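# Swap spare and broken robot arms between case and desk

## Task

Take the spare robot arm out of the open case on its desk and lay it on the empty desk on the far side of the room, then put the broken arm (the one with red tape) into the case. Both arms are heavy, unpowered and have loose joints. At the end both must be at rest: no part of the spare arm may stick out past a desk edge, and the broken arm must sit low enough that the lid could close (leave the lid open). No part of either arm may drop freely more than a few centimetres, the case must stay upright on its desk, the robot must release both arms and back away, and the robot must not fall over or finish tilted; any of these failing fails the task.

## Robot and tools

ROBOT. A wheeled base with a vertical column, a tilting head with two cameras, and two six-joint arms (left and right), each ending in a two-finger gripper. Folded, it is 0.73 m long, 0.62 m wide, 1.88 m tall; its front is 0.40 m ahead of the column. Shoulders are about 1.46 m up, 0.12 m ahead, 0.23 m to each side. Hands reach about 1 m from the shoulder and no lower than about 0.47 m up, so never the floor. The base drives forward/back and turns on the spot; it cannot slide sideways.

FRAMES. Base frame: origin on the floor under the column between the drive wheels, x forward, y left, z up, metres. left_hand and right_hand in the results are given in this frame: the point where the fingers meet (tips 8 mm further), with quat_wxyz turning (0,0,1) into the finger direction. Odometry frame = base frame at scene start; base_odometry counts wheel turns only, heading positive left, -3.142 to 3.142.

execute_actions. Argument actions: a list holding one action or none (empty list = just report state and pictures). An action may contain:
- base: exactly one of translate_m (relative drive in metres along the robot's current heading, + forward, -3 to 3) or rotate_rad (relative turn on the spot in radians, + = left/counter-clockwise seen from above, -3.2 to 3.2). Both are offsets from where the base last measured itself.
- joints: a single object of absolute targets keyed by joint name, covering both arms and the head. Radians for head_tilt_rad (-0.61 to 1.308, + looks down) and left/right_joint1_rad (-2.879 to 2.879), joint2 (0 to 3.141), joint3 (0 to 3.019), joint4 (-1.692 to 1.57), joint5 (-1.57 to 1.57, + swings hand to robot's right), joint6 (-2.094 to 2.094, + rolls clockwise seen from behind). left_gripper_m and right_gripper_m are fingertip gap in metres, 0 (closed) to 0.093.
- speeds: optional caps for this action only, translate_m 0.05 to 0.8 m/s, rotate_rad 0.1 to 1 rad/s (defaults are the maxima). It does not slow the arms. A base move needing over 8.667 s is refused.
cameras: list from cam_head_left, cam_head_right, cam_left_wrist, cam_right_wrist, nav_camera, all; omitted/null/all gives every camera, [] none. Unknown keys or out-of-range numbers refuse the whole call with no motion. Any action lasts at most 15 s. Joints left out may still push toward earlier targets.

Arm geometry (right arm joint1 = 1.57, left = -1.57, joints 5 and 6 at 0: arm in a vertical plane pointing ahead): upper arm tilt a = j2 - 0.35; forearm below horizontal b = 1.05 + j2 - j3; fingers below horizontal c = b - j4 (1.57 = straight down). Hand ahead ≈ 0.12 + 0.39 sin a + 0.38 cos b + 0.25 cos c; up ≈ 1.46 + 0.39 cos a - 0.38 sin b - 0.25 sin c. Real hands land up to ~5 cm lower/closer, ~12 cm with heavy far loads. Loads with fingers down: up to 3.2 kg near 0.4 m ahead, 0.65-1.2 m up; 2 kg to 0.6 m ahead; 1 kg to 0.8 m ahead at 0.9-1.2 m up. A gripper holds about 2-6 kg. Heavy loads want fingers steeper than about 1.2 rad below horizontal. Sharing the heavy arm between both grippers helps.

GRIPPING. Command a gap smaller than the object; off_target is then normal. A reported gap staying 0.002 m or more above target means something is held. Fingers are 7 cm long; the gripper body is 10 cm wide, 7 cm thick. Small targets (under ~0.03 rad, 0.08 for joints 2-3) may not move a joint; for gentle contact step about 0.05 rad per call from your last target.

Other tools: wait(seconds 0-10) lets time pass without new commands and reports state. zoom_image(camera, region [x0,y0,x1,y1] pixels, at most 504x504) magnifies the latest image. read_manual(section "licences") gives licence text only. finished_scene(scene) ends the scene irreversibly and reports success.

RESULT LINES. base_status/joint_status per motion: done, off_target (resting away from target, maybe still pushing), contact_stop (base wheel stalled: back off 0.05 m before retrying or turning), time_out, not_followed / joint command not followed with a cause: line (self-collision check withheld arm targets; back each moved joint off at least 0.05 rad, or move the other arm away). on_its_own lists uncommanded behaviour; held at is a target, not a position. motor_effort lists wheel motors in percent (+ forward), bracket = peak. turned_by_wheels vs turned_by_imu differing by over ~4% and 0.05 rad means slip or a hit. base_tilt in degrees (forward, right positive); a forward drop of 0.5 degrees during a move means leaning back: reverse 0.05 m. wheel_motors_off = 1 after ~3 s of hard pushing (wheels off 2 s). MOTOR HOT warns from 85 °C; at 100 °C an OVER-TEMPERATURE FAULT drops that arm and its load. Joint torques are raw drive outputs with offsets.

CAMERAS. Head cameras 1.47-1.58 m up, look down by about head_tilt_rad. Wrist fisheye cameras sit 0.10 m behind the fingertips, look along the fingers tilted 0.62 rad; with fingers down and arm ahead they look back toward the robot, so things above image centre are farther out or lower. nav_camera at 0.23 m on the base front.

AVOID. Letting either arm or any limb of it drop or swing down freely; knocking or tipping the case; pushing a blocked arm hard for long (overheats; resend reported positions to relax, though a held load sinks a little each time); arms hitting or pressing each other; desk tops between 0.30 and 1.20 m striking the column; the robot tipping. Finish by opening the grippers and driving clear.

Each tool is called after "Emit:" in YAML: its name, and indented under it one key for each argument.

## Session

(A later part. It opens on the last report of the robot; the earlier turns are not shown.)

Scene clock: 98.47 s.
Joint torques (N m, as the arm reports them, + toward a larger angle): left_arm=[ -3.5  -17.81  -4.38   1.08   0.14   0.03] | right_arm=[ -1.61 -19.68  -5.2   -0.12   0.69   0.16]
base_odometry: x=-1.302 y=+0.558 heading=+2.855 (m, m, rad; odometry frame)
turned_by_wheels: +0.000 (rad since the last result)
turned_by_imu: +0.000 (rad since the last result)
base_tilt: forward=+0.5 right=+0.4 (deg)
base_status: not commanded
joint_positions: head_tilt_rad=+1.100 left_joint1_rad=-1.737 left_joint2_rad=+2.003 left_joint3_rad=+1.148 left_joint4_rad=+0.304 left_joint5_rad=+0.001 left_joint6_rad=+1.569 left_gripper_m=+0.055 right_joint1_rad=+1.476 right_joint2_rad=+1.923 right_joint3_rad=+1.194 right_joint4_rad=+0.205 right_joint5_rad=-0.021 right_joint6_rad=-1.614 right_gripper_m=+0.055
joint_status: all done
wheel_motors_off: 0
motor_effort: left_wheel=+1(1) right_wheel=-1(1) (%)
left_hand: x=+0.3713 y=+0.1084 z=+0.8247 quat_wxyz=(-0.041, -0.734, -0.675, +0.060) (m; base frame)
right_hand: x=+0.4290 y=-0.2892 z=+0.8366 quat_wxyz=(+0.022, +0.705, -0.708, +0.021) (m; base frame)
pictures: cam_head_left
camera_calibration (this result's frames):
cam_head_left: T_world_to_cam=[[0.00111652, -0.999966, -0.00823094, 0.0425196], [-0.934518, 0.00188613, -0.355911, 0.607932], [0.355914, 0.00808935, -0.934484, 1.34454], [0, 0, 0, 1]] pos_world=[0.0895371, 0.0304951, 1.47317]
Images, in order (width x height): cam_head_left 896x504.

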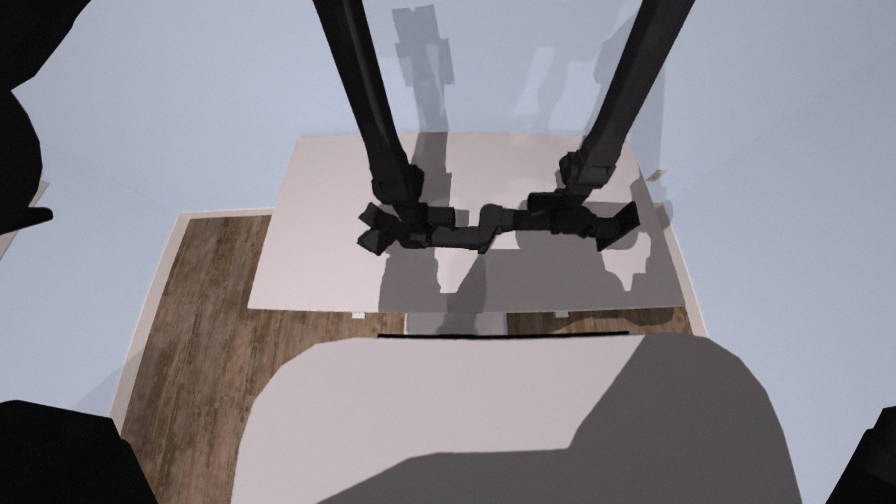

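Emit:
execute_actions:
  actions:
    - {"joints":{"left_joint1_rad":-1.74,"left_joint2_rad":1.98,"left_joint3_rad":1.17,"right_joint2_rad":1.895,"right_joint3_rad":1.205}}
  cameras: []

Emit:
execute_actions:
  actions:
    - {"joints":{"left_joint2_rad":2.03,"left_joint3_rad":1.225,"right_joint2_rad":1.94,"right_joint3_rad":1.25}}
  cameras: []

Emit:
execute_actions:
  actions:
    - {"joints":{"left_joint2_rad":2.08,"left_joint3_rad":1.28,"right_joint2_rad":1.98,"right_joint3_rad":1.29}}
  cameras: []

Emit:
execute_actions:
  actions:
    - {"joints":{"left_joint2_rad":2.13,"left_joint3_rad":1.325,"right_joint2_rad":2.02,"right_joint3_rad":1.32}}
  cameras: []

Emit:
execute_actions:
  actions:
    - {"joints":{"left_joint2_rad":2.175,"left_joint3_rad":1.345,"right_joint2_rad":2.06,"right_joint3_rad":1.335}}
  cameras: ["cam_head_left"]

Scene clock: 105.47 s.
Joint torques (N m, as the arm reports them, + toward a larger angle): left_arm=[ -2.83 -16.88  -3.78   1.04   0.14  -0.02] | right_arm=[ -2.15 -19.87  -5.55  -0.36   0.76   0.2 ]
base_odometry: x=-1.302 y=+0.558 heading=+2.855 (m, m, rad; odometry frame)
turned_by_wheels: +0.000 (rad since the last result)
turned_by_imu: -0.001 (rad since the last result)
base_tilt: forward=+0.5 right=+0.4 (deg)
base_status: not commanded
joint_positions: head_tilt_rad=+1.100 left_joint1_rad=-1.732 left_joint2_rad=+2.041 left_joint3_rad=+1.188 left_joint4_rad=+0.307 left_joint5_rad=+0.001 left_joint6_rad=+1.574 left_gripper_m=+0.055 right_joint1_rad=+1.478 right_joint2_rad=+1.970 right_joint3_rad=+1.241 right_joint4_rad=+0.206 right_joint5_rad=-0.022 right_joint6_rad=-1.611 right_gripper_m=+0.055
joint_status: all done
wheel_motors_off: 0
motor_effort: left_wheel=-1(1) right_wheel=+2(2) (%)
left_hand: x=+0.3719 y=+0.1092 z=+0.8096 quat_wxyz=(-0.042, -0.735, -0.674, +0.057) (m; base frame)
right_hand: x=+0.4293 y=-0.2892 z=+0.8186 quat_wxyz=(+0.020, +0.705, -0.709, +0.021) (m; base frame)
pictures: none
No camera images: the call's "cameras" was empty. Leave "cameras" out to get every camera's image.

Scene clock: 106.17 s.
Joint torques (N m, as the arm reports them, + toward a larger angle): left_arm=[ -3.08 -16.02  -2.76   0.97   0.21  -0.04] | right_arm=[ -2.12 -20.34  -5.58  -0.23   0.57   0.2 ]
base_odometry: x=-1.302 y=+0.558 heading=+2.855 (m, m, rad; odometry frame)
turned_by_wheels: +0.000 (rad since the last result)
turned_by_imu: +0.000 (rad since the last result)
base_tilt: forward=+0.5 right=+0.4 (deg)
base_status: not commanded
joint_positions: head_tilt_rad=+1.100 left_joint1_rad=-1.733 left_joint2_rad=+2.080 left_joint3_rad=+1.230 left_joint4_rad=+0.307 left_joint5_rad=+0.000 left_joint6_rad=+1.572 left_gripper_m=+0.055 right_joint1_rad=+1.478 right_joint2_rad=+2.015 right_joint3_rad=+1.290 right_joint4_rad=+0.208 right_joint5_rad=-0.018 right_joint6_rad=-1.612 right_gripper_m=+0.055
joint_status: all done
wheel_motors_off: 0
motor_effort: left_wheel=+0(1) right_wheel=+1(2) (%)
left_hand: x=+0.3714 y=+0.1067 z=+0.7945 quat_wxyz=(-0.043, -0.734, -0.675, +0.056) (m; base frame)
right_hand: x=+0.4305 y=-0.2916 z=+0.8010 quat_wxyz=(+0.020, +0.705, -0.709, +0.024) (m; base frame)
pictures: none
No camera images: the call's "cameras" was empty. Leave "cameras" out to get every camera's image.

Scene clock: 106.87 s.
Joint torques (N m, as the arm reports them, + toward a larger angle): left_arm=[ -3.32 -16.81  -3.61   0.99   0.08   0.01] | right_arm=[ -1.51 -19.91  -5.35  -0.32   0.69   0.2 ]
base_odometry: x=-1.302 y=+0.558 heading=+2.855 (m, m, rad; odometry frame)
turned_by_wheels: +0.000 (rad since the last result)
turned_by_imu: +0.000 (rad since the last result)
base_tilt: forward=+0.6 right=+0.4 (deg)
base_status: not commanded
joint_positions: head_tilt_rad=+1.100 left_joint1_rad=-1.730 left_joint2_rad=+2.143 left_joint3_rad=+1.297 left_joint4_rad=+0.307 left_joint5_rad=+0.003 left_joint6_rad=+1.570 left_gripper_m=+0.055 right_joint1_rad=+1.478 right_joint2_rad=+2.053 right_joint3_rad=+1.327 right_joint4_rad=+0.208 right_joint5_rad=-0.021 right_joint6_rad=-1.613 right_gripper_m=+0.055
joint_status: all done
wheel_motors_off: 0
motor_effort: left_wheel=+0(0) right_wheel=+0(0) (%)
left_hand: x=+0.3688 y=+0.1057 z=+0.7701 quat_wxyz=(-0.044, -0.733, -0.676, +0.055) (m; base frame)
right_hand: x=+0.4276 y=-0.2918 z=+0.7864 quat_wxyz=(+0.020, +0.705, -0.708, +0.022) (m; base frame)
pictures: none
No camera images: the call's "cameras" was empty. Leave "cameras" out to get every camera's image.

Scene clock: 107.43 s.
Joint torques (N m, as the arm reports them, + toward a larger angle): left_arm=[ -3.44 -15.3   -2.73   1.04   0.17   0.03] | right_arm=[ -1.55 -17.77  -3.48  -0.29   0.56   0.19]
base_odometry: x=-1.302 y=+0.558 heading=+2.855 (m, m, rad; odometry frame)
turned_by_wheels: +0.000 (rad since the last result)
turned_by_imu: +0.000 (rad since the last result)
base_tilt: forward=+0.5 right=+0.4 (deg)
base_status: not commanded
joint_positions: head_tilt_rad=+1.100 left_joint1_rad=-1.730 left_joint2_rad=+2.174 left_joint3_rad=+1.329 left_joint4_rad=+0.307 left_joint5_rad=+0.001 left_joint6_rad=+1.569 left_gripper_m=+0.055 right_joint1_rad=+1.478 right_joint2_rad=+2.062 right_joint3_rad=+1.338 right_joint4_rad=+0.207 right_joint5_rad=-0.018 right_joint6_rad=-1.613 right_gripper_m=+0.055
joint_status: all done
wheel_motors_off: 0
motor_effort: left_wheel=+0(1) right_wheel=-1(0) (%)
left_hand: x=+0.3673 y=+0.1045 z=+0.7585 quat_wxyz=(-0.044, -0.733, -0.677, +0.054) (m; base frame)
right_hand: x=+0.4286 y=-0.2928 z=+0.7829 quat_wxyz=(+0.020, +0.706, -0.708, +0.024) (m; base frame)
pictures: none
No camera images: the call's "cameras" was empty. Leave "cameras" out to get every camera's image.

Scene clock: 107.97 s.
Joint torques (N m, as the arm reports them, + toward a larger angle): left_arm=[ -3.37 -11.59  -1.28   1.02   0.17   0.02] | right_arm=[ -2.04 -13.6   -2.19  -0.2    0.47   0.22]
base_odometry: x=-1.302 y=+0.558 heading=+2.855 (m, m, rad; odometry frame)
turned_by_wheels: +0.000 (rad since the last result)
turned_by_imu: +0.000 (rad since the last result)
base_tilt: forward=+0.6 right=+0.4 (deg)
base_status: not commanded
joint_positions: head_tilt_rad=+1.100 left_joint1_rad=-1.730 left_joint2_rad=+2.174 left_joint3_rad=+1.330 left_joint4_rad=+0.307 left_joint5_rad=+0.001 left_joint6_rad=+1.569 left_gripper_m=+0.055 right_joint1_rad=+1.479 right_joint2_rad=+2.064 right_joint3_rad=+1.342 right_joint4_rad=+0.203 right_joint5_rad=-0.014 right_joint6_rad=-1.613 right_gripper_m=+0.055
joint_status: all done
wheel_motors_off: 0
motor_effort: left_wheel=-1(0) right_wheel=+1(1) (%)
left_hand: x=+0.3678 y=+0.1044 z=+0.7583 quat_wxyz=(-0.044, -0.733, -0.677, +0.053) (m; base frame)
right_hand: x=+0.4287 y=-0.2929 z=+0.7822 quat_wxyz=(+0.022, +0.706, -0.708, +0.025) (m; base frame)
pictures: cam_head_left
camera_calibration (this result's frames):
cam_head_left: T_world_to_cam=[[0.00111652, -0.999966, -0.00823094, 0.0425196], [-0.934518, 0.00188613, -0.355911, 0.607932], [0.355914, 0.00808935, -0.934484, 1.34454], [0, 0, 0, 1]] pos_world=[0.0895371, 0.0304951, 1.47317]
Images, in order (width x height): cam_head_left 896x504.

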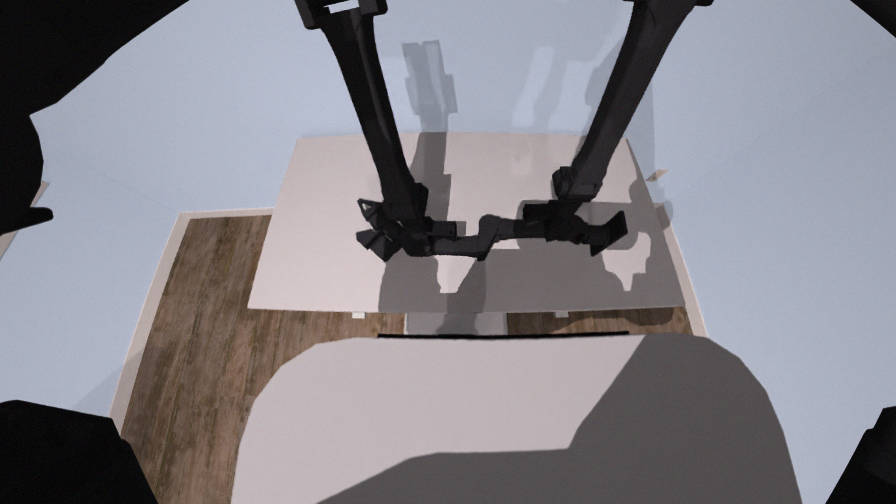

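Emit:
execute_actions:
  actions:
    - {"joints":{"left_gripper_m":0.093,"right_gripper_m":0.093,"left_joint3_rad":1.33}}
  cameras: []

Emit:
execute_actions:
  actions:
    - {"joints":{"left_joint2_rad":2.075,"left_joint3_rad":1.22,"right_joint2_rad":1.96,"right_joint3_rad":1.235}}
  cameras: []

Emit:
execute_actions:
  actions:
    - {"joints":{"left_joint2_rad":1.97,"left_joint3_rad":1.11,"right_joint2_rad":1.86,"right_joint3_rad":1.135}}
  cameras: []

Emit:
execute_actions:
  actions:
    - {"joints":{"left_joint6_rad":1.6,"right_joint6_rad":-1.55,"left_joint2_rad":1.5,"left_joint3_rad":0.73,"left_joint4_rad":0.26,"right_joint2_rad":1.47,"right_joint3_rad":0.85,"right_joint4_rad":0.11}}
  cameras: ["cam_head_left"]

Emit:
execute_actions:
  actions:
    - {"base":{"translate_m":-1.57},"joints":{"head_tilt_rad":0.86,"left_joint1_rad":-1.61,"right_joint1_rad":1.62}}
  cameras: []

Emit:
execute_actions:
  actions:
    - {"base":{"rotate_rad":1.575}}
  cameras: ["cam_head_left"]

Scene clock: 114.20 s.
Joint torques (N m, as the arm reports them, + toward a larger angle): left_arm=[ -3.68 -11.07  -2.37   0.84   0.17   0.02] | right_arm=[ -1.85 -13.93  -2.64   0.04   0.02   0.18]
base_odometry: x=-1.302 y=+0.558 heading=+2.855 (m, m, rad; odometry frame)
turned_by_wheels: +0.000 (rad since the last result)
turned_by_imu: -0.001 (rad since the last result)
base_tilt: forward=+0.5 right=+0.4 (deg)
base_status: not commanded
joint_positions: head_tilt_rad=+1.100 left_joint1_rad=-1.731 left_joint2_rad=+2.174 left_joint3_rad=+1.330 left_joint4_rad=+0.313 left_joint5_rad=+0.001 left_joint6_rad=+1.569 left_gripper_m=+0.093 right_joint1_rad=+1.478 right_joint2_rad=+2.063 right_joint3_rad=+1.342 right_joint4_rad=+0.198 right_joint5_rad=-0.002 right_joint6_rad=-1.613 right_gripper_m=+0.093
joint_status: all done
wheel_motors_off: 0
motor_effort: left_wheel=+0(1) right_wheel=-1(1) (%)
left_hand: x=+0.3688 y=+0.1038 z=+0.7584 quat_wxyz=(-0.046, -0.733, -0.677, +0.052) (m; base frame)
right_hand: x=+0.4276 y=-0.2954 z=+0.7825 quat_wxyz=(+0.028, +0.705, -0.708, +0.027) (m; base frame)
pictures: none
No camera images: the call's "cameras" was empty. Leave "cameras" out to get every camera's image.

Scene clock: 115.03 s.
Joint torques (N m, as the arm reports them, + toward a larger angle): left_arm=[ -3.49 -11.74  -2.86   0.69   0.18   0.03] | right_arm=[ -1.59 -14.31  -2.17   0.15   0.05   0.21]
base_odometry: x=-1.302 y=+0.558 heading=+2.855 (m, m, rad; odometry frame)
turned_by_wheels: +0.000 (rad since the last result)
turned_by_imu: +0.000 (rad since the last result)
base_tilt: forward=+0.5 right=+0.4 (deg)
base_status: not commanded
joint_positions: head_tilt_rad=+1.100 left_joint1_rad=-1.731 left_joint2_rad=+2.077 left_joint3_rad=+1.225 left_joint4_rad=+0.316 left_joint5_rad=+0.001 left_joint6_rad=+1.569 left_gripper_m=+0.093 right_joint1_rad=+1.478 right_joint2_rad=+1.959 right_joint3_rad=+1.239 right_joint4_rad=+0.196 right_joint5_rad=-0.002 right_joint6_rad=-1.613 right_gripper_m=+0.093
joint_status: all done
wheel_motors_off: 0
motor_effort: left_wheel=+1(2) right_wheel=-2(1) (%)
left_hand: x=+0.3725 y=+0.1087 z=+0.7955 quat_wxyz=(-0.044, -0.733, -0.677, +0.053) (m; base frame)
right_hand: x=+0.4318 y=-0.2924 z=+0.8222 quat_wxyz=(+0.028, +0.705, -0.708, +0.027) (m; base frame)
pictures: none
No camera images: the call's "cameras" was empty. Leave "cameras" out to get every camera's image.

Scene clock: 115.90 s.
Joint torques (N m, as the arm reports them, + toward a larger angle): left_arm=[ -2.8  -11.74  -2.74   0.62   0.17   0.03] | right_arm=[ -1.62 -14.33  -2.3   -0.05  -0.03   0.16]
base_odometry: x=-1.302 y=+0.558 heading=+2.855 (m, m, rad; odometry frame)
turned_by_wheels: +0.000 (rad since the last result)
turned_by_imu: +0.000 (rad since the last result)
base_tilt: forward=+0.6 right=+0.4 (deg)
base_status: not commanded
joint_positions: head_tilt_rad=+1.100 left_joint1_rad=-1.731 left_joint2_rad=+1.971 left_joint3_rad=+1.115 left_joint4_rad=+0.318 left_joint5_rad=+0.001 left_joint6_rad=+1.569 left_gripper_m=+0.093 right_joint1_rad=+1.478 right_joint2_rad=+1.866 right_joint3_rad=+1.137 right_joint4_rad=+0.194 right_joint5_rad=-0.002 right_joint6_rad=-1.613 right_gripper_m=+0.093
joint_status: all done
wheel_motors_off: 0
motor_effort: left_wheel=+2(1) right_wheel=+1(1) (%)
left_hand: x=+0.3749 y=+0.1142 z=+0.8362 quat_wxyz=(-0.043, -0.733, -0.677, +0.054) (m; base frame)
right_hand: x=+0.4262 y=-0.2893 z=+0.8586 quat_wxyz=(+0.032, +0.705, -0.708, +0.023) (m; base frame)
pictures: none
No camera images: the call's "cameras" was empty. Leave "cameras" out to get every camera's image.

Scene clock: 117.07 s.
Joint torques (N m, as the arm reports them, + toward a larger angle): left_arm=[ -2.15 -10.39  -2.51  -0.19   0.17   0.11] | right_arm=[ -0.66 -12.41  -0.92   0.27   0.     0.2 ]
base_odometry: x=-1.302 y=+0.558 heading=+2.855 (m, m, rad; odometry frame)
turned_by_wheels: +0.000 (rad since the last result)
turned_by_imu: +0.000 (rad since the last result)
base_tilt: forward=+0.5 right=+0.4 (deg)
base_status: not commanded
joint_positions: head_tilt_rad=+1.100 left_joint1_rad=-1.731 left_joint2_rad=+1.491 left_joint3_rad=+0.742 left_joint4_rad=+0.273 left_joint5_rad=+0.001 left_joint6_rad=+1.593 left_gripper_m=+0.093 right_joint1_rad=+1.478 right_joint2_rad=+1.453 right_joint3_rad=+0.854 right_joint4_rad=+0.111 right_joint5_rad=-0.002 right_joint6_rad=-1.564 right_gripper_m=+0.093
joint_status: all done
wheel_motors_off: 0
motor_effort: left_wheel=-1(0) right_wheel=+0(0) (%)
left_hand: x=+0.3972 y=+0.1357 z=+1.0036 quat_wxyz=(-0.067, -0.739, -0.669, +0.032) (m; base frame)
right_hand: x=+0.4470 y=-0.2785 z=+1.0040 quat_wxyz=(+0.015, +0.688, -0.725, +0.041) (m; base frame)
pictures: cam_head_left
camera_calibration (this result's frames):
cam_head_left: T_world_to_cam=[[0.00111652, -0.999966, -0.00823094, 0.0425196], [-0.934518, 0.00188613, -0.35591, 0.607932], [0.355914, 0.00808935, -0.934484, 1.34454], [0, 0, 0, 1]] pos_world=[0.0895371, 0.0304951, 1.47317]
Images, in order (width x height): cam_head_left 896x504.

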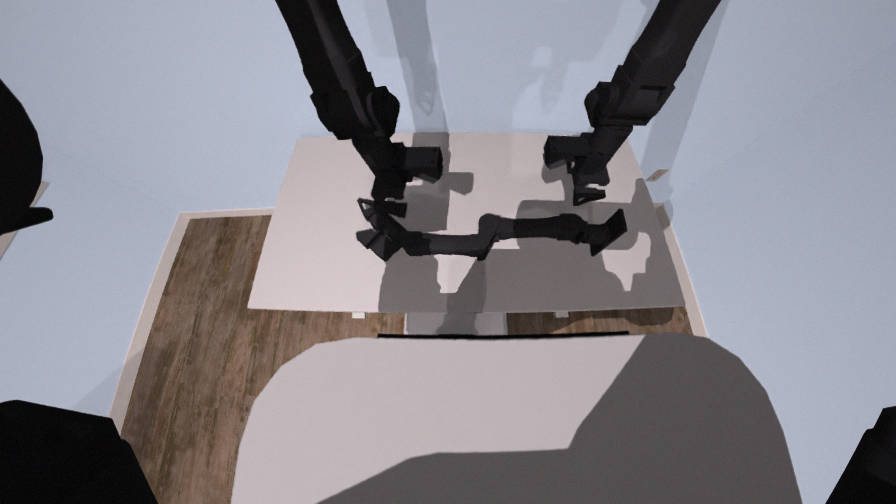

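Scene clock: 120.97 s.
Joint torques (N m, as the arm reports them, + toward a larger angle): left_arm=[ -0.7  -10.7   -1.9   -0.19   0.17   0.11] | right_arm=[ -0.28 -12.65  -0.55   0.37  -0.09   0.22]
base_odometry: x=+0.204 y=+0.114 heading=+2.855 (m, m, rad; odometry frame)
turned_by_wheels: -0.001 (rad since the last result)
turned_by_imu: +0.001 (rad since the last result)
base_tilt: forward=+0.5 right=+0.3 (deg)
base_status: done
joint_positions: head_tilt_rad=+0.874 left_joint1_rad=-1.604 left_joint2_rad=+1.491 left_joint3_rad=+0.734 left_joint4_rad=+0.273 left_joint5_rad=-0.001 left_joint6_rad=+1.593 left_gripper_m=+0.093 right_joint1_rad=+1.632 right_joint2_rad=+1.456 right_joint3_rad=+0.849 right_joint4_rad=+0.111 right_joint5_rad=-0.002 right_joint6_rad=-1.564 right_gripper_m=+0.093
joint_status: all done
wheel_motors_off: 0
motor_effort: left_wheel=-1(50) right_wheel=+0(61) (%)
left_hand: x=+0.3953 y=+0.2063 z=+0.9982 quat_wxyz=(-0.024, -0.720, -0.693, -0.004) (m; base frame)
right_hand: x=+0.4426 y=-0.1902 z=+1.0017 quat_wxyz=(-0.029, +0.715, -0.699, -0.010) (m; base frame)
pictures: none
No camera images: the call's "cameras" was empty. Leave "cameras" out to get every camera's image.

Scene clock: 124.13 s.
Joint torques (N m, as the arm reports them, + toward a larger angle): left_arm=[ -0.4  -10.53  -2.03  -0.2    0.16   0.12] | right_arm=[ -0.49 -12.2   -0.86   0.52  -0.12   0.25]
base_odometry: x=+0.204 y=+0.114 heading=-1.855 (m, m, rad; odometry frame)
turned_by_wheels: +1.574 (rad since the last result)
turned_by_imu: +1.574 (rad since the last result)
base_tilt: forward=+0.5 right=+0.4 (deg)
base_status: done
joint_positions: head_tilt_rad=+0.874 left_joint1_rad=-1.608 left_joint2_rad=+1.491 left_joint3_rad=+0.734 left_joint4_rad=+0.273 left_joint5_rad=-0.001 left_joint6_rad=+1.593 left_gripper_m=+0.093 right_joint1_rad=+1.629 right_joint2_rad=+1.456 right_joint3_rad=+0.852 right_joint4_rad=+0.111 right_joint5_rad=-0.001 right_joint6_rad=-1.564 right_gripper_m=+0.093
joint_status: not commanded
wheel_motors_off: 0
motor_effort: left_wheel=-5(33) right_wheel=+5(49) (%)
left_hand: x=+0.3953 y=+0.2042 z=+0.9982 quat_wxyz=(-0.025, -0.721, -0.692, -0.003) (m; base frame)
right_hand: x=+0.4446 y=-0.1918 z=+1.0015 quat_wxyz=(-0.029, +0.714, -0.699, -0.008) (m; base frame)
pictures: cam_head_left
camera_calibration (this result's frames):
cam_head_left: T_world_to_cam=[[0.00292946, -0.999966, -0.0077726, 0.0417231], [-0.831221, 0.00188613, -0.555939, 0.910812], [0.555935, 0.00808935, -0.831186, 1.17546], [0, 0, 0, 1]] pos_world=[0.103486, 0.0304951, 1.4837]
Images, in order (width x height): cam_head_left 896x504.

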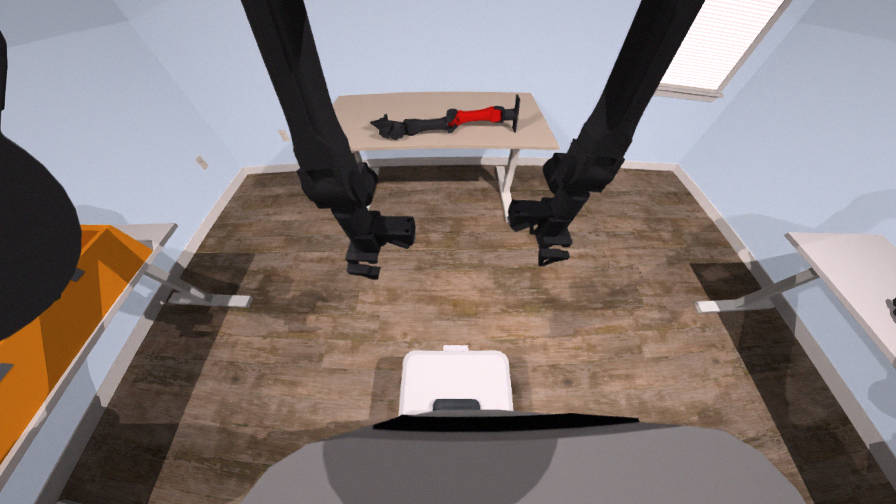

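Emit:
execute_actions:
  actions: []
  cameras: []

Emit:
execute_actions:
  actions:
    - {"base":{"translate_m":1.0},"joints":{"head_tilt_rad":1.1}}
  cameras: ["cam_head_left","cam_left_wrist","cam_right_wrist"]

Scene clock: 140.77 s.
Joint torques (N m, as the arm reports them, + toward a larger angle): left_arm=[ -0.36 -10.69  -2.02  -0.26   0.17   0.11] | right_arm=[  0.52 -12.96  -0.92   0.33  -0.05   0.2 ]
base_odometry: x=+0.204 y=+0.114 heading=-1.855 (m, m, rad; odometry frame)
turned_by_wheels: +0.000 (rad since the last result)
turned_by_imu: +0.000 (rad since the last result)
base_tilt: forward=+0.5 right=+0.4 (deg)
base_status: done
joint_positions: head_tilt_rad=+0.874 left_joint1_rad=-1.608 left_joint2_rad=+1.491 left_joint3_rad=+0.734 left_joint4_rad=+0.273 left_joint5_rad=-0.001 left_joint6_rad=+1.593 left_gripper_m=+0.093 right_joint1_rad=+1.629 right_joint2_rad=+1.456 right_joint3_rad=+0.852 right_joint4_rad=+0.111 right_joint5_rad=-0.001 right_joint6_rad=-1.564 right_gripper_m=+0.093
joint_status: not commanded
wheel_motors_off: 0
motor_effort: left_wheel=-4(33) right_wheel=+5(49) (%)
left_hand: x=+0.3953 y=+0.2042 z=+0.9982 quat_wxyz=(-0.025, -0.721, -0.692, -0.003) (m; base frame)
right_hand: x=+0.4446 y=-0.1918 z=+1.0015 quat_wxyz=(-0.029, +0.714, -0.699, -0.008) (m; base frame)
pictures: none
No camera images: the call's "cameras" was empty. Leave "cameras" out to get every camera's image.

Scene clock: 143.83 s.
Joint torques (N m, as the arm reports them, + toward a larger angle): left_arm=[ -0.37 -10.7   -2.13  -0.24   0.17   0.11] | right_arm=[  0.17 -12.74  -1.04   0.26  -0.09   0.14]
base_odometry: x=-0.075 y=-0.846 heading=-1.854 (m, m, rad; odometry frame)
turned_by_wheels: +0.000 (rad since the last result)
turned_by_imu: -0.002 (rad since the last result)
base_tilt: forward=+0.5 right=+0.4 (deg)
base_status: done
joint_positions: head_tilt_rad=+1.099 left_joint1_rad=-1.608 left_joint2_rad=+1.491 left_joint3_rad=+0.736 left_joint4_rad=+0.273 left_joint5_rad=-0.001 left_joint6_rad=+1.593 left_gripper_m=+0.093 right_joint1_rad=+1.629 right_joint2_rad=+1.458 right_joint3_rad=+0.854 right_joint4_rad=+0.111 right_joint5_rad=-0.001 right_joint6_rad=-1.564 right_gripper_m=+0.093
joint_status: all done
wheel_motors_off: 0
motor_effort: left_wheel=+0(50) right_wheel=+0(53) (%)
left_hand: x=+0.3965 y=+0.2042 z=+0.9981 quat_wxyz=(-0.026, -0.721, -0.692, -0.004) (m; base frame)
right_hand: x=+0.4450 y=-0.1917 z=+1.0011 quat_wxyz=(-0.029, +0.714, -0.699, -0.008) (m; base frame)
pictures: cam_head_left, cam_left_wrist, cam_right_wrist
camera_calibration (this result's frames):
cam_head_left: T_world_to_cam=[[0.0011204, -0.999966, -0.00823042, 0.0425186], [-0.93435, 0.00188613, -0.356351, 0.608602], [0.356354, 0.00808935, -0.934316, 1.34426], [0, 0, 0, 1]] pos_world=[0.0895686, 0.0304951, 1.47319]
cam_left_wrist: T_world_to_cam=[[-0.99927, 0.0259727, -0.0280303, 0.414156], [0.00504412, 0.816748, 0.576973, -0.741251], [0.0378792, 0.57641, -0.816282, 0.809728], [0, 0, 0, 1]] pos_world=[0.38692, 0.127923, 1.10026]
cam_right_wrist: T_world_to_cam=[[0.998849, 0.0234177, 0.0418598, -0.487948], [-0.00372854, -0.832169, 0.55451, -0.713605], [0.0478198, -0.554028, -0.831124, 0.828809], [0, 0, 0, 1]] pos_world=[0.445092, -0.12323, 1.10497]
Images, in order (width x height): cam_head_left 896x504, cam_left_wrist 504x504, cam_right_wrist 504x504.

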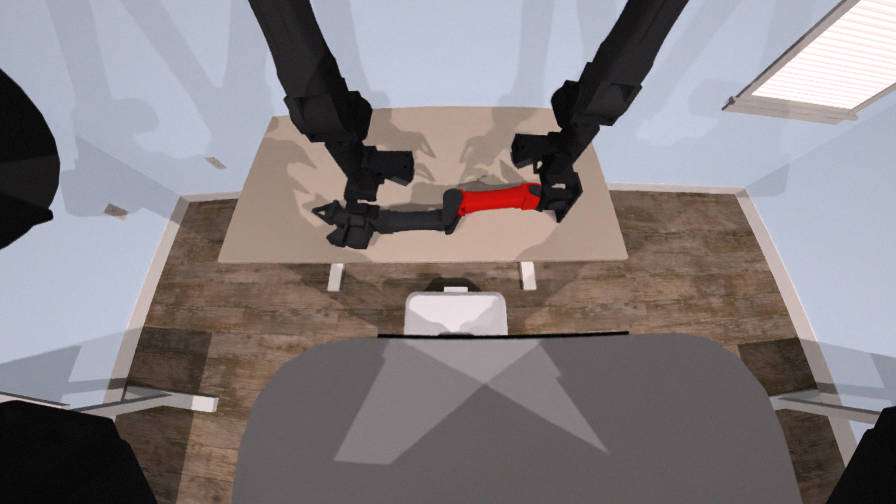

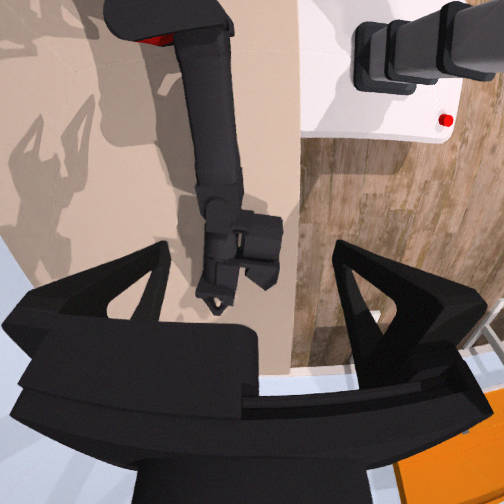

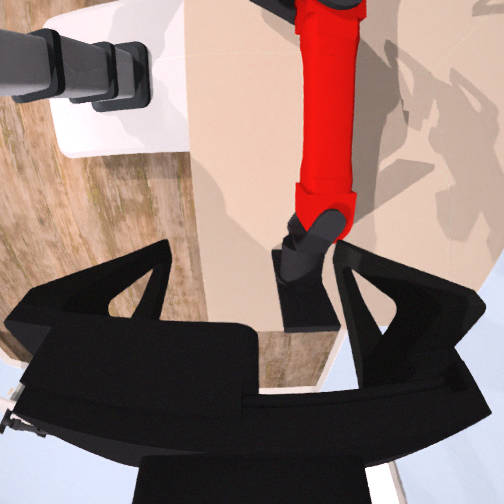

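Emit:
execute_actions:
  actions:
    - {"base":{"rotate_rad":0.05}}
  cameras: []

Emit:
execute_actions:
  actions:
    - {"base":{"translate_m":0.078},"joints":{"left_joint1_rad":-1.63,"left_joint2_rad":1.8,"left_joint3_rad":0.94,"left_joint4_rad":0.34,"right_joint1_rad":1.6,"right_joint2_rad":1.71,"right_joint3_rad":1.04,"right_joint4_rad":0.17}}
  cameras: ["cam_head_left","cam_left_wrist","cam_right_wrist"]

Scene clock: 149.43 s.
Joint torques (N m, as the arm reports them, + toward a larger angle): left_arm=[ -0.33 -10.84  -2.15  -0.2    0.18   0.11] | right_arm=[  0.19 -12.06  -1.16   0.24  -0.13   0.16]
base_odometry: x=-0.075 y=-0.846 heading=-1.807 (m, m, rad; odometry frame)
turned_by_wheels: +0.048 (rad since the last result)
turned_by_imu: +0.046 (rad since the last result)
base_tilt: forward=+0.5 right=+0.4 (deg)
base_status: done
joint_positions: head_tilt_rad=+1.099 left_joint1_rad=-1.608 left_joint2_rad=+1.491 left_joint3_rad=+0.736 left_joint4_rad=+0.273 left_joint5_rad=-0.001 left_joint6_rad=+1.593 left_gripper_m=+0.093 right_joint1_rad=+1.628 right_joint2_rad=+1.458 right_joint3_rad=+0.854 right_joint4_rad=+0.111 right_joint5_rad=-0.001 right_joint6_rad=-1.564 right_gripper_m=+0.093
joint_status: not commanded
wheel_motors_off: 0
motor_effort: left_wheel=-2(42) right_wheel=+2(42) (%)
left_hand: x=+0.3965 y=+0.2040 z=+0.9981 quat_wxyz=(-0.026, -0.721, -0.692, -0.004) (m; base frame)
right_hand: x=+0.4450 y=-0.1919 z=+1.0011 quat_wxyz=(-0.029, +0.714, -0.699, -0.008) (m; base frame)
pictures: none
No camera images: the call's "cameras" was empty. Leave "cameras" out to get every camera's image.

Scene clock: 150.63 s.
Joint torques (N m, as the arm reports them, + toward a larger angle): left_arm=[ -0.5  -11.82  -3.19   0.55   0.2    0.13] | right_arm=[  0.01 -14.24  -1.74   0.61  -0.09   0.19]
base_odometry: x=-0.094 y=-0.922 heading=-1.805 (m, m, rad; odometry frame)
turned_by_wheels: +0.001 (rad since the last result)
turned_by_imu: +0.001 (rad since the last result)
base_tilt: forward=+0.4 right=+0.4 (deg)
base_status: done
joint_positions: head_tilt_rad=+1.100 left_joint1_rad=-1.627 left_joint2_rad=+1.802 left_joint3_rad=+0.950 left_joint4_rad=+0.331 left_joint5_rad=-0.001 left_joint6_rad=+1.593 left_gripper_m=+0.093 right_joint1_rad=+1.611 right_joint2_rad=+1.710 right_joint3_rad=+1.044 right_joint4_rad=+0.167 right_joint5_rad=-0.001 right_joint6_rad=-1.563 right_gripper_m=+0.093
joint_status: all done
wheel_motors_off: 0
motor_effort: left_wheel=+1(57) right_wheel=-2(47) (%)
left_hand: x=+0.3834 y=+0.1889 z=+0.8938 quat_wxyz=(-0.018, -0.725, -0.689, +0.015) (m; base frame)
right_hand: x=+0.4520 y=-0.1991 z=+0.9116 quat_wxyz=(-0.021, +0.711, -0.703, -0.004) (m; base frame)
pictures: cam_head_left, cam_left_wrist, cam_right_wrist
camera_calibration (this result's frames):
cam_head_left: T_world_to_cam=[[0.00111862, -0.999966, -0.00823066, 0.042519], [-0.934427, 0.00188613, -0.356149, 0.608295], [0.356152, 0.00808935, -0.934393, 1.34438], [0, 0, 0, 1]] pos_world=[0.0895542, 0.0304951, 1.47318]
cam_left_wrist: T_world_to_cam=[[-0.999278, 0.0368733, 0.00918237, 0.363265], [0.0356355, 0.825441, 0.563362, -0.669692], [0.0131935, 0.563282, -0.826159, 0.754652], [0, 0, 0, 1]] pos_world=[0.376911, 0.114315, 0.997407]
cam_right_wrist: T_world_to_cam=[[0.999236, 0.0147398, 0.0362087, -0.487777], [-0.00843156, -0.823146, 0.567767, -0.67823], [0.0381739, -0.567638, -0.822393, 0.743691], [0, 0, 0, 1]] pos_world=[0.453297, -0.128945, 1.01434]
Images, in order (width x height): cam_head_left 896x504, cam_left_wrist 504x504, cam_right_wrist 504x504.

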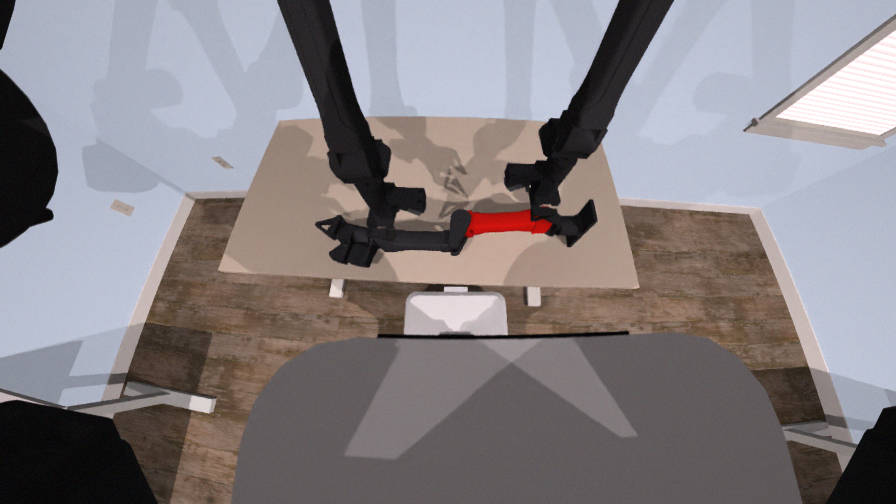

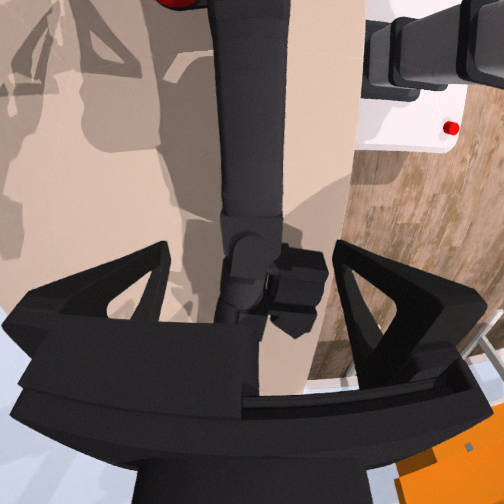

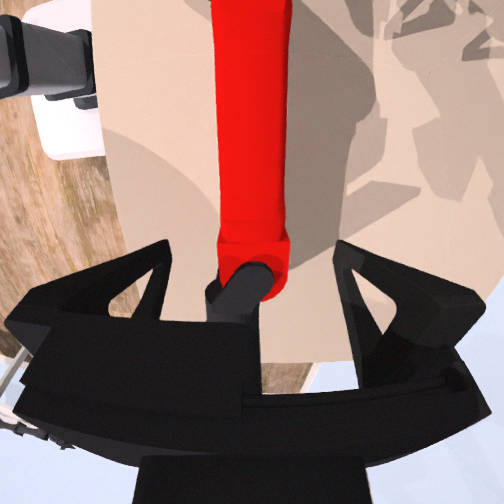

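Emit:
execute_actions:
  actions:
    - {"joints":{"left_joint2_rad":1.93,"left_joint3_rad":1.07,"right_joint2_rad":1.83,"right_joint3_rad":1.17}}
  cameras: []

Emit:
execute_actions:
  actions:
    - {"joints":{"left_joint2_rad":2.04,"left_joint3_rad":1.19,"right_joint2_rad":1.93,"right_joint3_rad":1.28}}
  cameras: ["cam_left_wrist","cam_right_wrist"]

Scene clock: 155.07 s.
Joint torques (N m, as the arm reports them, + toward a larger angle): left_arm=[ -1.1  -12.3   -2.73   0.49   0.19   0.11] | right_arm=[  0.1  -14.25  -1.31   0.41  -0.11   0.17]
base_odometry: x=-0.094 y=-0.922 heading=-1.805 (m, m, rad; odometry frame)
turned_by_wheels: +0.000 (rad since the last result)
turned_by_imu: -0.001 (rad since the last result)
base_tilt: forward=+0.5 right=+0.4 (deg)
base_status: not commanded
joint_positions: head_tilt_rad=+1.100 left_joint1_rad=-1.627 left_joint2_rad=+1.929 left_joint3_rad=+1.075 left_joint4_rad=+0.331 left_joint5_rad=-0.001 left_joint6_rad=+1.593 left_gripper_m=+0.093 right_joint1_rad=+1.611 right_joint2_rad=+1.825 right_joint3_rad=+1.171 right_joint4_rad=+0.167 right_joint5_rad=-0.001 right_joint6_rad=-1.563 right_gripper_m=+0.093
joint_status: all done
wheel_motors_off: 0
motor_effort: left_wheel=+1(1) right_wheel=-1(3) (%)
left_hand: x=+0.3843 y=+0.1865 z=+0.8454 quat_wxyz=(-0.017, -0.725, -0.689, +0.016) (m; base frame)
right_hand: x=+0.4659 y=-0.1973 z=+0.8676 quat_wxyz=(-0.026, +0.711, -0.703, +0.000) (m; base frame)
pictures: none
No camera images: the call's "cameras" was empty. Leave "cameras" out to get every camera's image.

Scene clock: 155.87 s.
Joint torques (N m, as the arm reports them, + toward a larger angle): left_arm=[ -1.1  -11.44  -2.69   0.57   0.18   0.11] | right_arm=[  0.06 -10.44   2.24   0.86   0.03   0.13]
base_odometry: x=-0.094 y=-0.922 heading=-1.805 (m, m, rad; odometry frame)
turned_by_wheels: +0.000 (rad since the last result)
turned_by_imu: +0.000 (rad since the last result)
base_tilt: forward=+0.4 right=+0.4 (deg)
base_status: not commanded
joint_positions: head_tilt_rad=+1.100 left_joint1_rad=-1.627 left_joint2_rad=+2.036 left_joint3_rad=+1.195 left_joint4_rad=+0.331 left_joint5_rad=-0.001 left_joint6_rad=+1.593 left_gripper_m=+0.093 right_joint1_rad=+1.611 right_joint2_rad=+1.871 right_joint3_rad=+1.252 right_joint4_rad=+0.153 right_joint5_rad=-0.005 right_joint6_rad=-1.556 right_gripper_m=+0.093
joint_status: all done
wheel_motors_off: 0
motor_effort: left_wheel=+2(4) right_wheel=-2(5) (%)
left_hand: x=+0.3892 y=+0.1843 z=+0.8026 quat_wxyz=(-0.022, -0.724, -0.689, +0.012) (m; base frame)
right_hand: x=+0.4853 y=-0.1957 z=+0.8486 quat_wxyz=(-0.034, +0.708, -0.705, +0.006) (m; base frame)
pictures: cam_left_wrist, cam_right_wrist
camera_calibration (this result's frames):
cam_left_wrist: T_world_to_cam=[[-0.999337, 0.0363942, -0.000723845, 0.378082], [0.0296593, 0.825613, 0.563456, -0.612555], [0.0211041, 0.563061, -0.826146, 0.678821], [0, 0, 0, 1]] pos_world=[0.381673, 0.109756, 0.906227]
cam_right_wrist: T_world_to_cam=[[0.997673, 0.00632588, 0.0678871, -0.546529], [-0.0331108, -0.825442, 0.563515, -0.624249], [0.0596016, -0.564451, -0.823312, 0.683588], [0, 0, 0, 1]] pos_world=[0.483845, -0.125972, 0.951682]
Images, in order (width x height): cam_left_wrist 504x504, cam_right_wrist 504x504.

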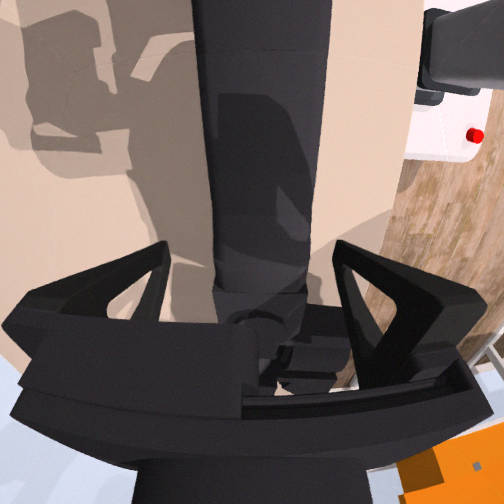

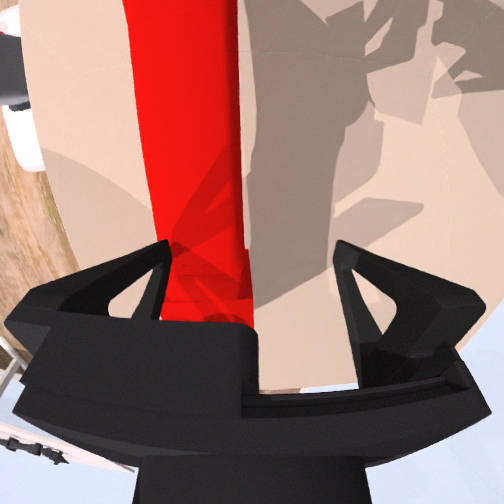

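Right finger is on the link; raise and redo.

Emit:
execute_actions:
  actions:
    - {"joints":{"right_joint2_rad":1.76,"right_joint3_rad":1.09}}
  cameras: []

Emit:
execute_actions:
  actions:
    - {"joints":{"left_joint2_rad":2.11,"left_joint3_rad":1.245,"right_joint2_rad":1.85,"right_joint3_rad":1.14,"right_joint4_rad":0.19}}
  cameras: []

Emit:
execute_actions:
  actions:
    - {"joints":{"left_joint2_rad":2.17,"left_joint3_rad":1.315,"right_joint2_rad":1.92,"right_joint3_rad":1.21}}
  cameras: ["cam_left_wrist","cam_right_wrist"]

Scene clock: 160.07 s.
Joint torques (N m, as the arm reports them, + toward a larger angle): left_arm=[ -0.92 -11.79  -2.74   0.6    0.19   0.11] | right_arm=[ -0.35 -15.46  -1.34   0.47  -0.08   0.13]
base_odometry: x=-0.094 y=-0.922 heading=-1.805 (m, m, rad; odometry frame)
turned_by_wheels: +0.000 (rad since the last result)
turned_by_imu: -0.001 (rad since the last result)
base_tilt: forward=+0.5 right=+0.4 (deg)
base_status: not commanded
joint_positions: head_tilt_rad=+1.100 left_joint1_rad=-1.627 left_joint2_rad=+2.036 left_joint3_rad=+1.195 left_joint4_rad=+0.331 left_joint5_rad=-0.001 left_joint6_rad=+1.593 left_gripper_m=+0.093 right_joint1_rad=+1.611 right_joint2_rad=+1.771 right_joint3_rad=+1.090 right_joint4_rad=+0.165 right_joint5_rad=-0.002 right_joint6_rad=-1.556 right_gripper_m=+0.093
joint_status: all done
wheel_motors_off: 0
motor_effort: left_wheel=+3(3) right_wheel=-2(3) (%)
left_hand: x=+0.3892 y=+0.1843 z=+0.8026 quat_wxyz=(-0.022, -0.724, -0.689, +0.012) (m; base frame)
right_hand: x=+0.4462 y=-0.1984 z=+0.8896 quat_wxyz=(-0.015, +0.709, -0.705, -0.010) (m; base frame)
pictures: none
No camera images: the call's "cameras" was empty. Leave "cameras" out to get every camera's image.

Scene clock: 160.87 s.
Joint torques (N m, as the arm reports them, + toward a larger angle): left_arm=[ -0.81 -11.59  -2.98   0.52   0.19   0.12] | right_arm=[ -0.26 -14.05  -1.9    0.31  -0.07   0.15]
base_odometry: x=-0.094 y=-0.922 heading=-1.805 (m, m, rad; odometry frame)
turned_by_wheels: +0.000 (rad since the last result)
turned_by_imu: +0.000 (rad since the last result)
base_tilt: forward=+0.5 right=+0.4 (deg)
base_status: not commanded
joint_positions: head_tilt_rad=+1.100 left_joint1_rad=-1.627 left_joint2_rad=+2.104 left_joint3_rad=+1.252 left_joint4_rad=+0.331 left_joint5_rad=-0.001 left_joint6_rad=+1.593 left_gripper_m=+0.093 right_joint1_rad=+1.611 right_joint2_rad=+1.844 right_joint3_rad=+1.143 right_joint4_rad=+0.188 right_joint5_rad=-0.002 right_joint6_rad=-1.556 right_gripper_m=+0.093
joint_status: all done
wheel_motors_off: 0
motor_effort: left_wheel=+3(4) right_wheel=-1(3) (%)
left_hand: x=+0.3789 y=+0.1834 z=+0.7784 quat_wxyz=(-0.018, -0.725, -0.689, +0.016) (m; base frame)
right_hand: x=+0.4425 y=-0.1975 z=+0.8628 quat_wxyz=(-0.016, +0.709, -0.705, -0.009) (m; base frame)
pictures: none
No camera images: the call's "cameras" was empty. Leave "cameras" out to get every camera's image.

Scene clock: 161.57 s.
Joint torques (N m, as the arm reports them, + toward a larger angle): left_arm=[ -1.1  -11.11  -2.63   0.46   0.19   0.1 ] | right_arm=[  0.19 -14.17  -2.09   0.47  -0.08   0.09]
base_odometry: x=-0.094 y=-0.922 heading=-1.805 (m, m, rad; odometry frame)
turned_by_wheels: +0.000 (rad since the last result)
turned_by_imu: +0.000 (rad since the last result)
base_tilt: forward=+0.5 right=+0.4 (deg)
base_status: not commanded
joint_positions: head_tilt_rad=+1.100 left_joint1_rad=-1.627 left_joint2_rad=+2.161 left_joint3_rad=+1.319 left_joint4_rad=+0.331 left_joint5_rad=-0.001 left_joint6_rad=+1.593 left_gripper_m=+0.093 right_joint1_rad=+1.611 right_joint2_rad=+1.910 right_joint3_rad=+1.215 right_joint4_rad=+0.188 right_joint5_rad=-0.002 right_joint6_rad=-1.556 right_gripper_m=+0.093
joint_status: all done
wheel_motors_off: 0
motor_effort: left_wheel=+4(3) right_wheel=-3(3) (%)
left_hand: x=+0.3800 y=+0.1823 z=+0.7556 quat_wxyz=(-0.021, -0.724, -0.689, +0.012) (m; base frame)
right_hand: x=+0.4470 y=-0.1966 z=+0.8373 quat_wxyz=(-0.018, +0.709, -0.705, -0.007) (m; base frame)
pictures: cam_left_wrist, cam_right_wrist
camera_calibration (this result's frames):
cam_left_wrist: T_world_to_cam=[[-0.999336, 0.0364311, 0.0000381823, 0.368367], [0.0301191, 0.8256, 0.563451, -0.584278], [0.0204956, 0.563078, -0.826149, 0.64153], [0, 0, 0, 1]] pos_world=[0.372572, 0.107728, 0.859198]
cam_right_wrist: T_world_to_cam=[[0.9996, 0.00780077, 0.0271809, -0.474118], [-0.00900802, -0.823286, 0.567556, -0.633587], [0.026805, -0.567573, -0.822886, 0.689703], [0, 0, 0, 1]] pos_world=[0.449734, -0.126468, 0.94003]
Images, in order (width x height): cam_left_wrist 504x504, cam_right_wrist 504x504.

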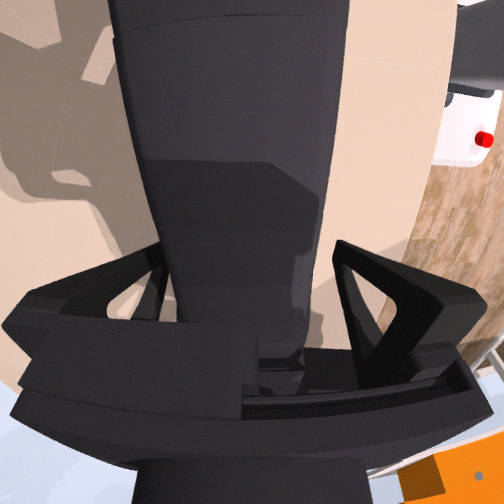

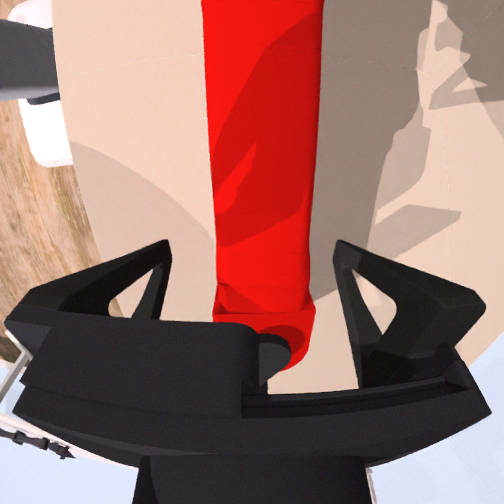

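Emit:
execute_actions:
  actions:
    - {"joints":{"right_joint2_rad":1.99,"right_joint3_rad":1.285}}
  cameras: []

Emit:
execute_actions:
  actions:
    - {"joints":{"right_joint2_rad":2.055,"right_joint3_rad":1.355}}
  cameras: []

Emit:
execute_actions:
  actions:
    - {"joints":{"left_gripper_m":0,"right_gripper_m":0}}
  cameras: ["cam_left_wrist","cam_right_wrist"]

Scene clock: 166.27 s.
Joint torques (N m, as the arm reports them, + toward a larger angle): left_arm=[ -1.13 -11.21  -2.63   0.53   0.2    0.12] | right_arm=[  0.35 -13.15  -2.03   0.42  -0.05   0.17]
base_odometry: x=-0.094 y=-0.922 heading=-1.805 (m, m, rad; odometry frame)
turned_by_wheels: +0.000 (rad since the last result)
turned_by_imu: -0.001 (rad since the last result)
base_tilt: forward=+0.5 right=+0.4 (deg)
base_status: not commanded
joint_positions: head_tilt_rad=+1.100 left_joint1_rad=-1.627 left_joint2_rad=+2.161 left_joint3_rad=+1.319 left_joint4_rad=+0.331 left_joint5_rad=-0.001 left_joint6_rad=+1.593 left_gripper_m=+0.093 right_joint1_rad=+1.611 right_joint2_rad=+1.982 right_joint3_rad=+1.289 right_joint4_rad=+0.188 right_joint5_rad=-0.002 right_joint6_rad=-1.556 right_gripper_m=+0.093
joint_status: all done
wheel_motors_off: 0
motor_effort: left_wheel=+4(3) right_wheel=-2(3) (%)
left_hand: x=+0.3800 y=+0.1823 z=+0.7556 quat_wxyz=(-0.021, -0.724, -0.689, +0.012) (m; base frame)
right_hand: x=+0.4477 y=-0.1956 z=+0.8094 quat_wxyz=(-0.019, +0.709, -0.705, -0.006) (m; base frame)
pictures: none
No camera images: the call's "cameras" was empty. Leave "cameras" out to get every camera's image.

Scene clock: 166.97 s.
Joint torques (N m, as the arm reports them, + toward a larger angle): left_arm=[ -1.08 -11.13  -2.67   0.58   0.19   0.1 ] | right_arm=[ -0.08 -13.42  -1.88   0.41  -0.06   0.15]
base_odometry: x=-0.094 y=-0.922 heading=-1.805 (m, m, rad; odometry frame)
turned_by_wheels: +0.000 (rad since the last result)
turned_by_imu: +0.000 (rad since the last result)
base_tilt: forward=+0.5 right=+0.4 (deg)
base_status: not commanded
joint_positions: head_tilt_rad=+1.100 left_joint1_rad=-1.627 left_joint2_rad=+2.161 left_joint3_rad=+1.319 left_joint4_rad=+0.331 left_joint5_rad=-0.001 left_joint6_rad=+1.593 left_gripper_m=+0.093 right_joint1_rad=+1.611 right_joint2_rad=+2.045 right_joint3_rad=+1.359 right_joint4_rad=+0.188 right_joint5_rad=-0.002 right_joint6_rad=-1.556 right_gripper_m=+0.093
joint_status: all done
wheel_motors_off: 0
motor_effort: left_wheel=+2(2) right_wheel=-2(3) (%)
left_hand: x=+0.3800 y=+0.1823 z=+0.7556 quat_wxyz=(-0.021, -0.724, -0.689, +0.012) (m; base frame)
right_hand: x=+0.4498 y=-0.1947 z=+0.7848 quat_wxyz=(-0.022, +0.709, -0.705, -0.004) (m; base frame)
pictures: none
No camera images: the call's "cameras" was empty. Leave "cameras" out to get every camera's image.

Scene clock: 167.67 s.
Joint torques (N m, as the arm reports them, + toward a larger angle): left_arm=[ -1.2  -11.08  -2.71   0.42   0.17   0.13] | right_arm=[  0.17 -13.62  -2.2    0.54  -0.24   0.22]
base_odometry: x=-0.094 y=-0.922 heading=-1.805 (m, m, rad; odometry frame)
turned_by_wheels: +0.000 (rad since the last result)
turned_by_imu: +0.000 (rad since the last result)
base_tilt: forward=+0.5 right=+0.4 (deg)
base_status: not commanded
joint_positions: head_tilt_rad=+1.100 left_joint1_rad=-1.627 left_joint2_rad=+2.161 left_joint3_rad=+1.321 left_joint4_rad=+0.334 left_joint5_rad=-0.001 left_joint6_rad=+1.591 left_gripper_m=+0.054 right_joint1_rad=+1.611 right_joint2_rad=+2.045 right_joint3_rad=+1.364 right_joint4_rad=+0.189 right_joint5_rad=+0.003 right_joint6_rad=-1.567 right_gripper_m=+0.053
joint_status: left_gripper_m off_target (ended at +0.054, target +0.000); right_gripper_m off_target (ended at +0.053, target +0.000)
wheel_motors_off: 0
motor_effort: left_wheel=+2(2) right_wheel=-4(5) (%)
left_hand: x=+0.3819 y=+0.1822 z=+0.7554 quat_wxyz=(-0.023, -0.724, -0.690, +0.011) (m; base frame)
right_hand: x=+0.4532 y=-0.1955 z=+0.7846 quat_wxyz=(-0.022, +0.712, -0.701, +0.000) (m; base frame)
pictures: cam_left_wrist, cam_right_wrist
camera_calibration (this result's frames):
cam_left_wrist: T_world_to_cam=[[-0.9994, 0.0342919, -0.0048273, 0.374369], [0.0256209, 0.825968, 0.563134, -0.582223], [0.0232981, 0.562673, -0.826351, 0.64055], [0, 0, 0, 1]] pos_world=[0.374138, 0.10764, 0.858996]
cam_right_wrist: T_world_to_cam=[[0.998905, 0.0179796, 0.0431921, -0.489122], [-0.00993822, -0.820591, 0.571429, -0.604857], [0.0457171, -0.571233, -0.819514, 0.634906], [0, 0, 0, 1]] pos_world=[0.453549, -0.124867, 0.887074]
Images, in order (width x height): cam_left_wrist 504x504, cam_right_wrist 504x504.

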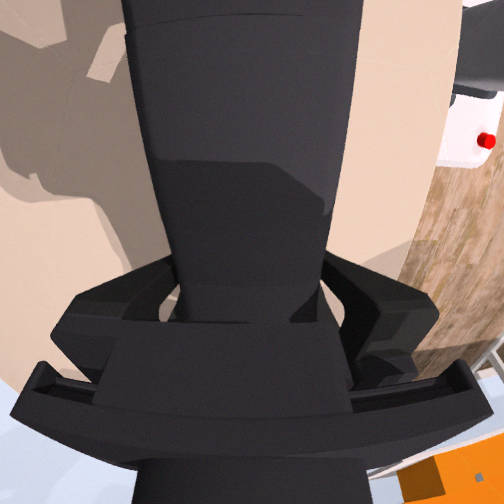

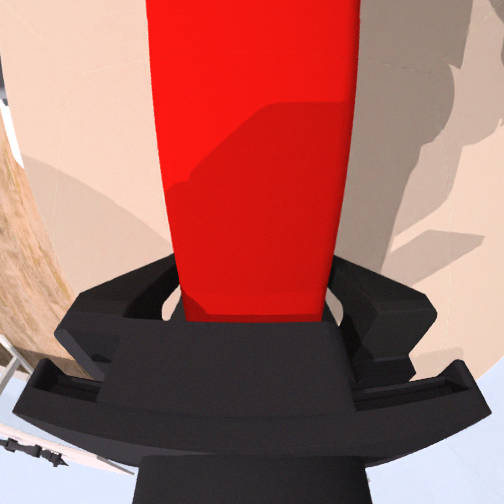

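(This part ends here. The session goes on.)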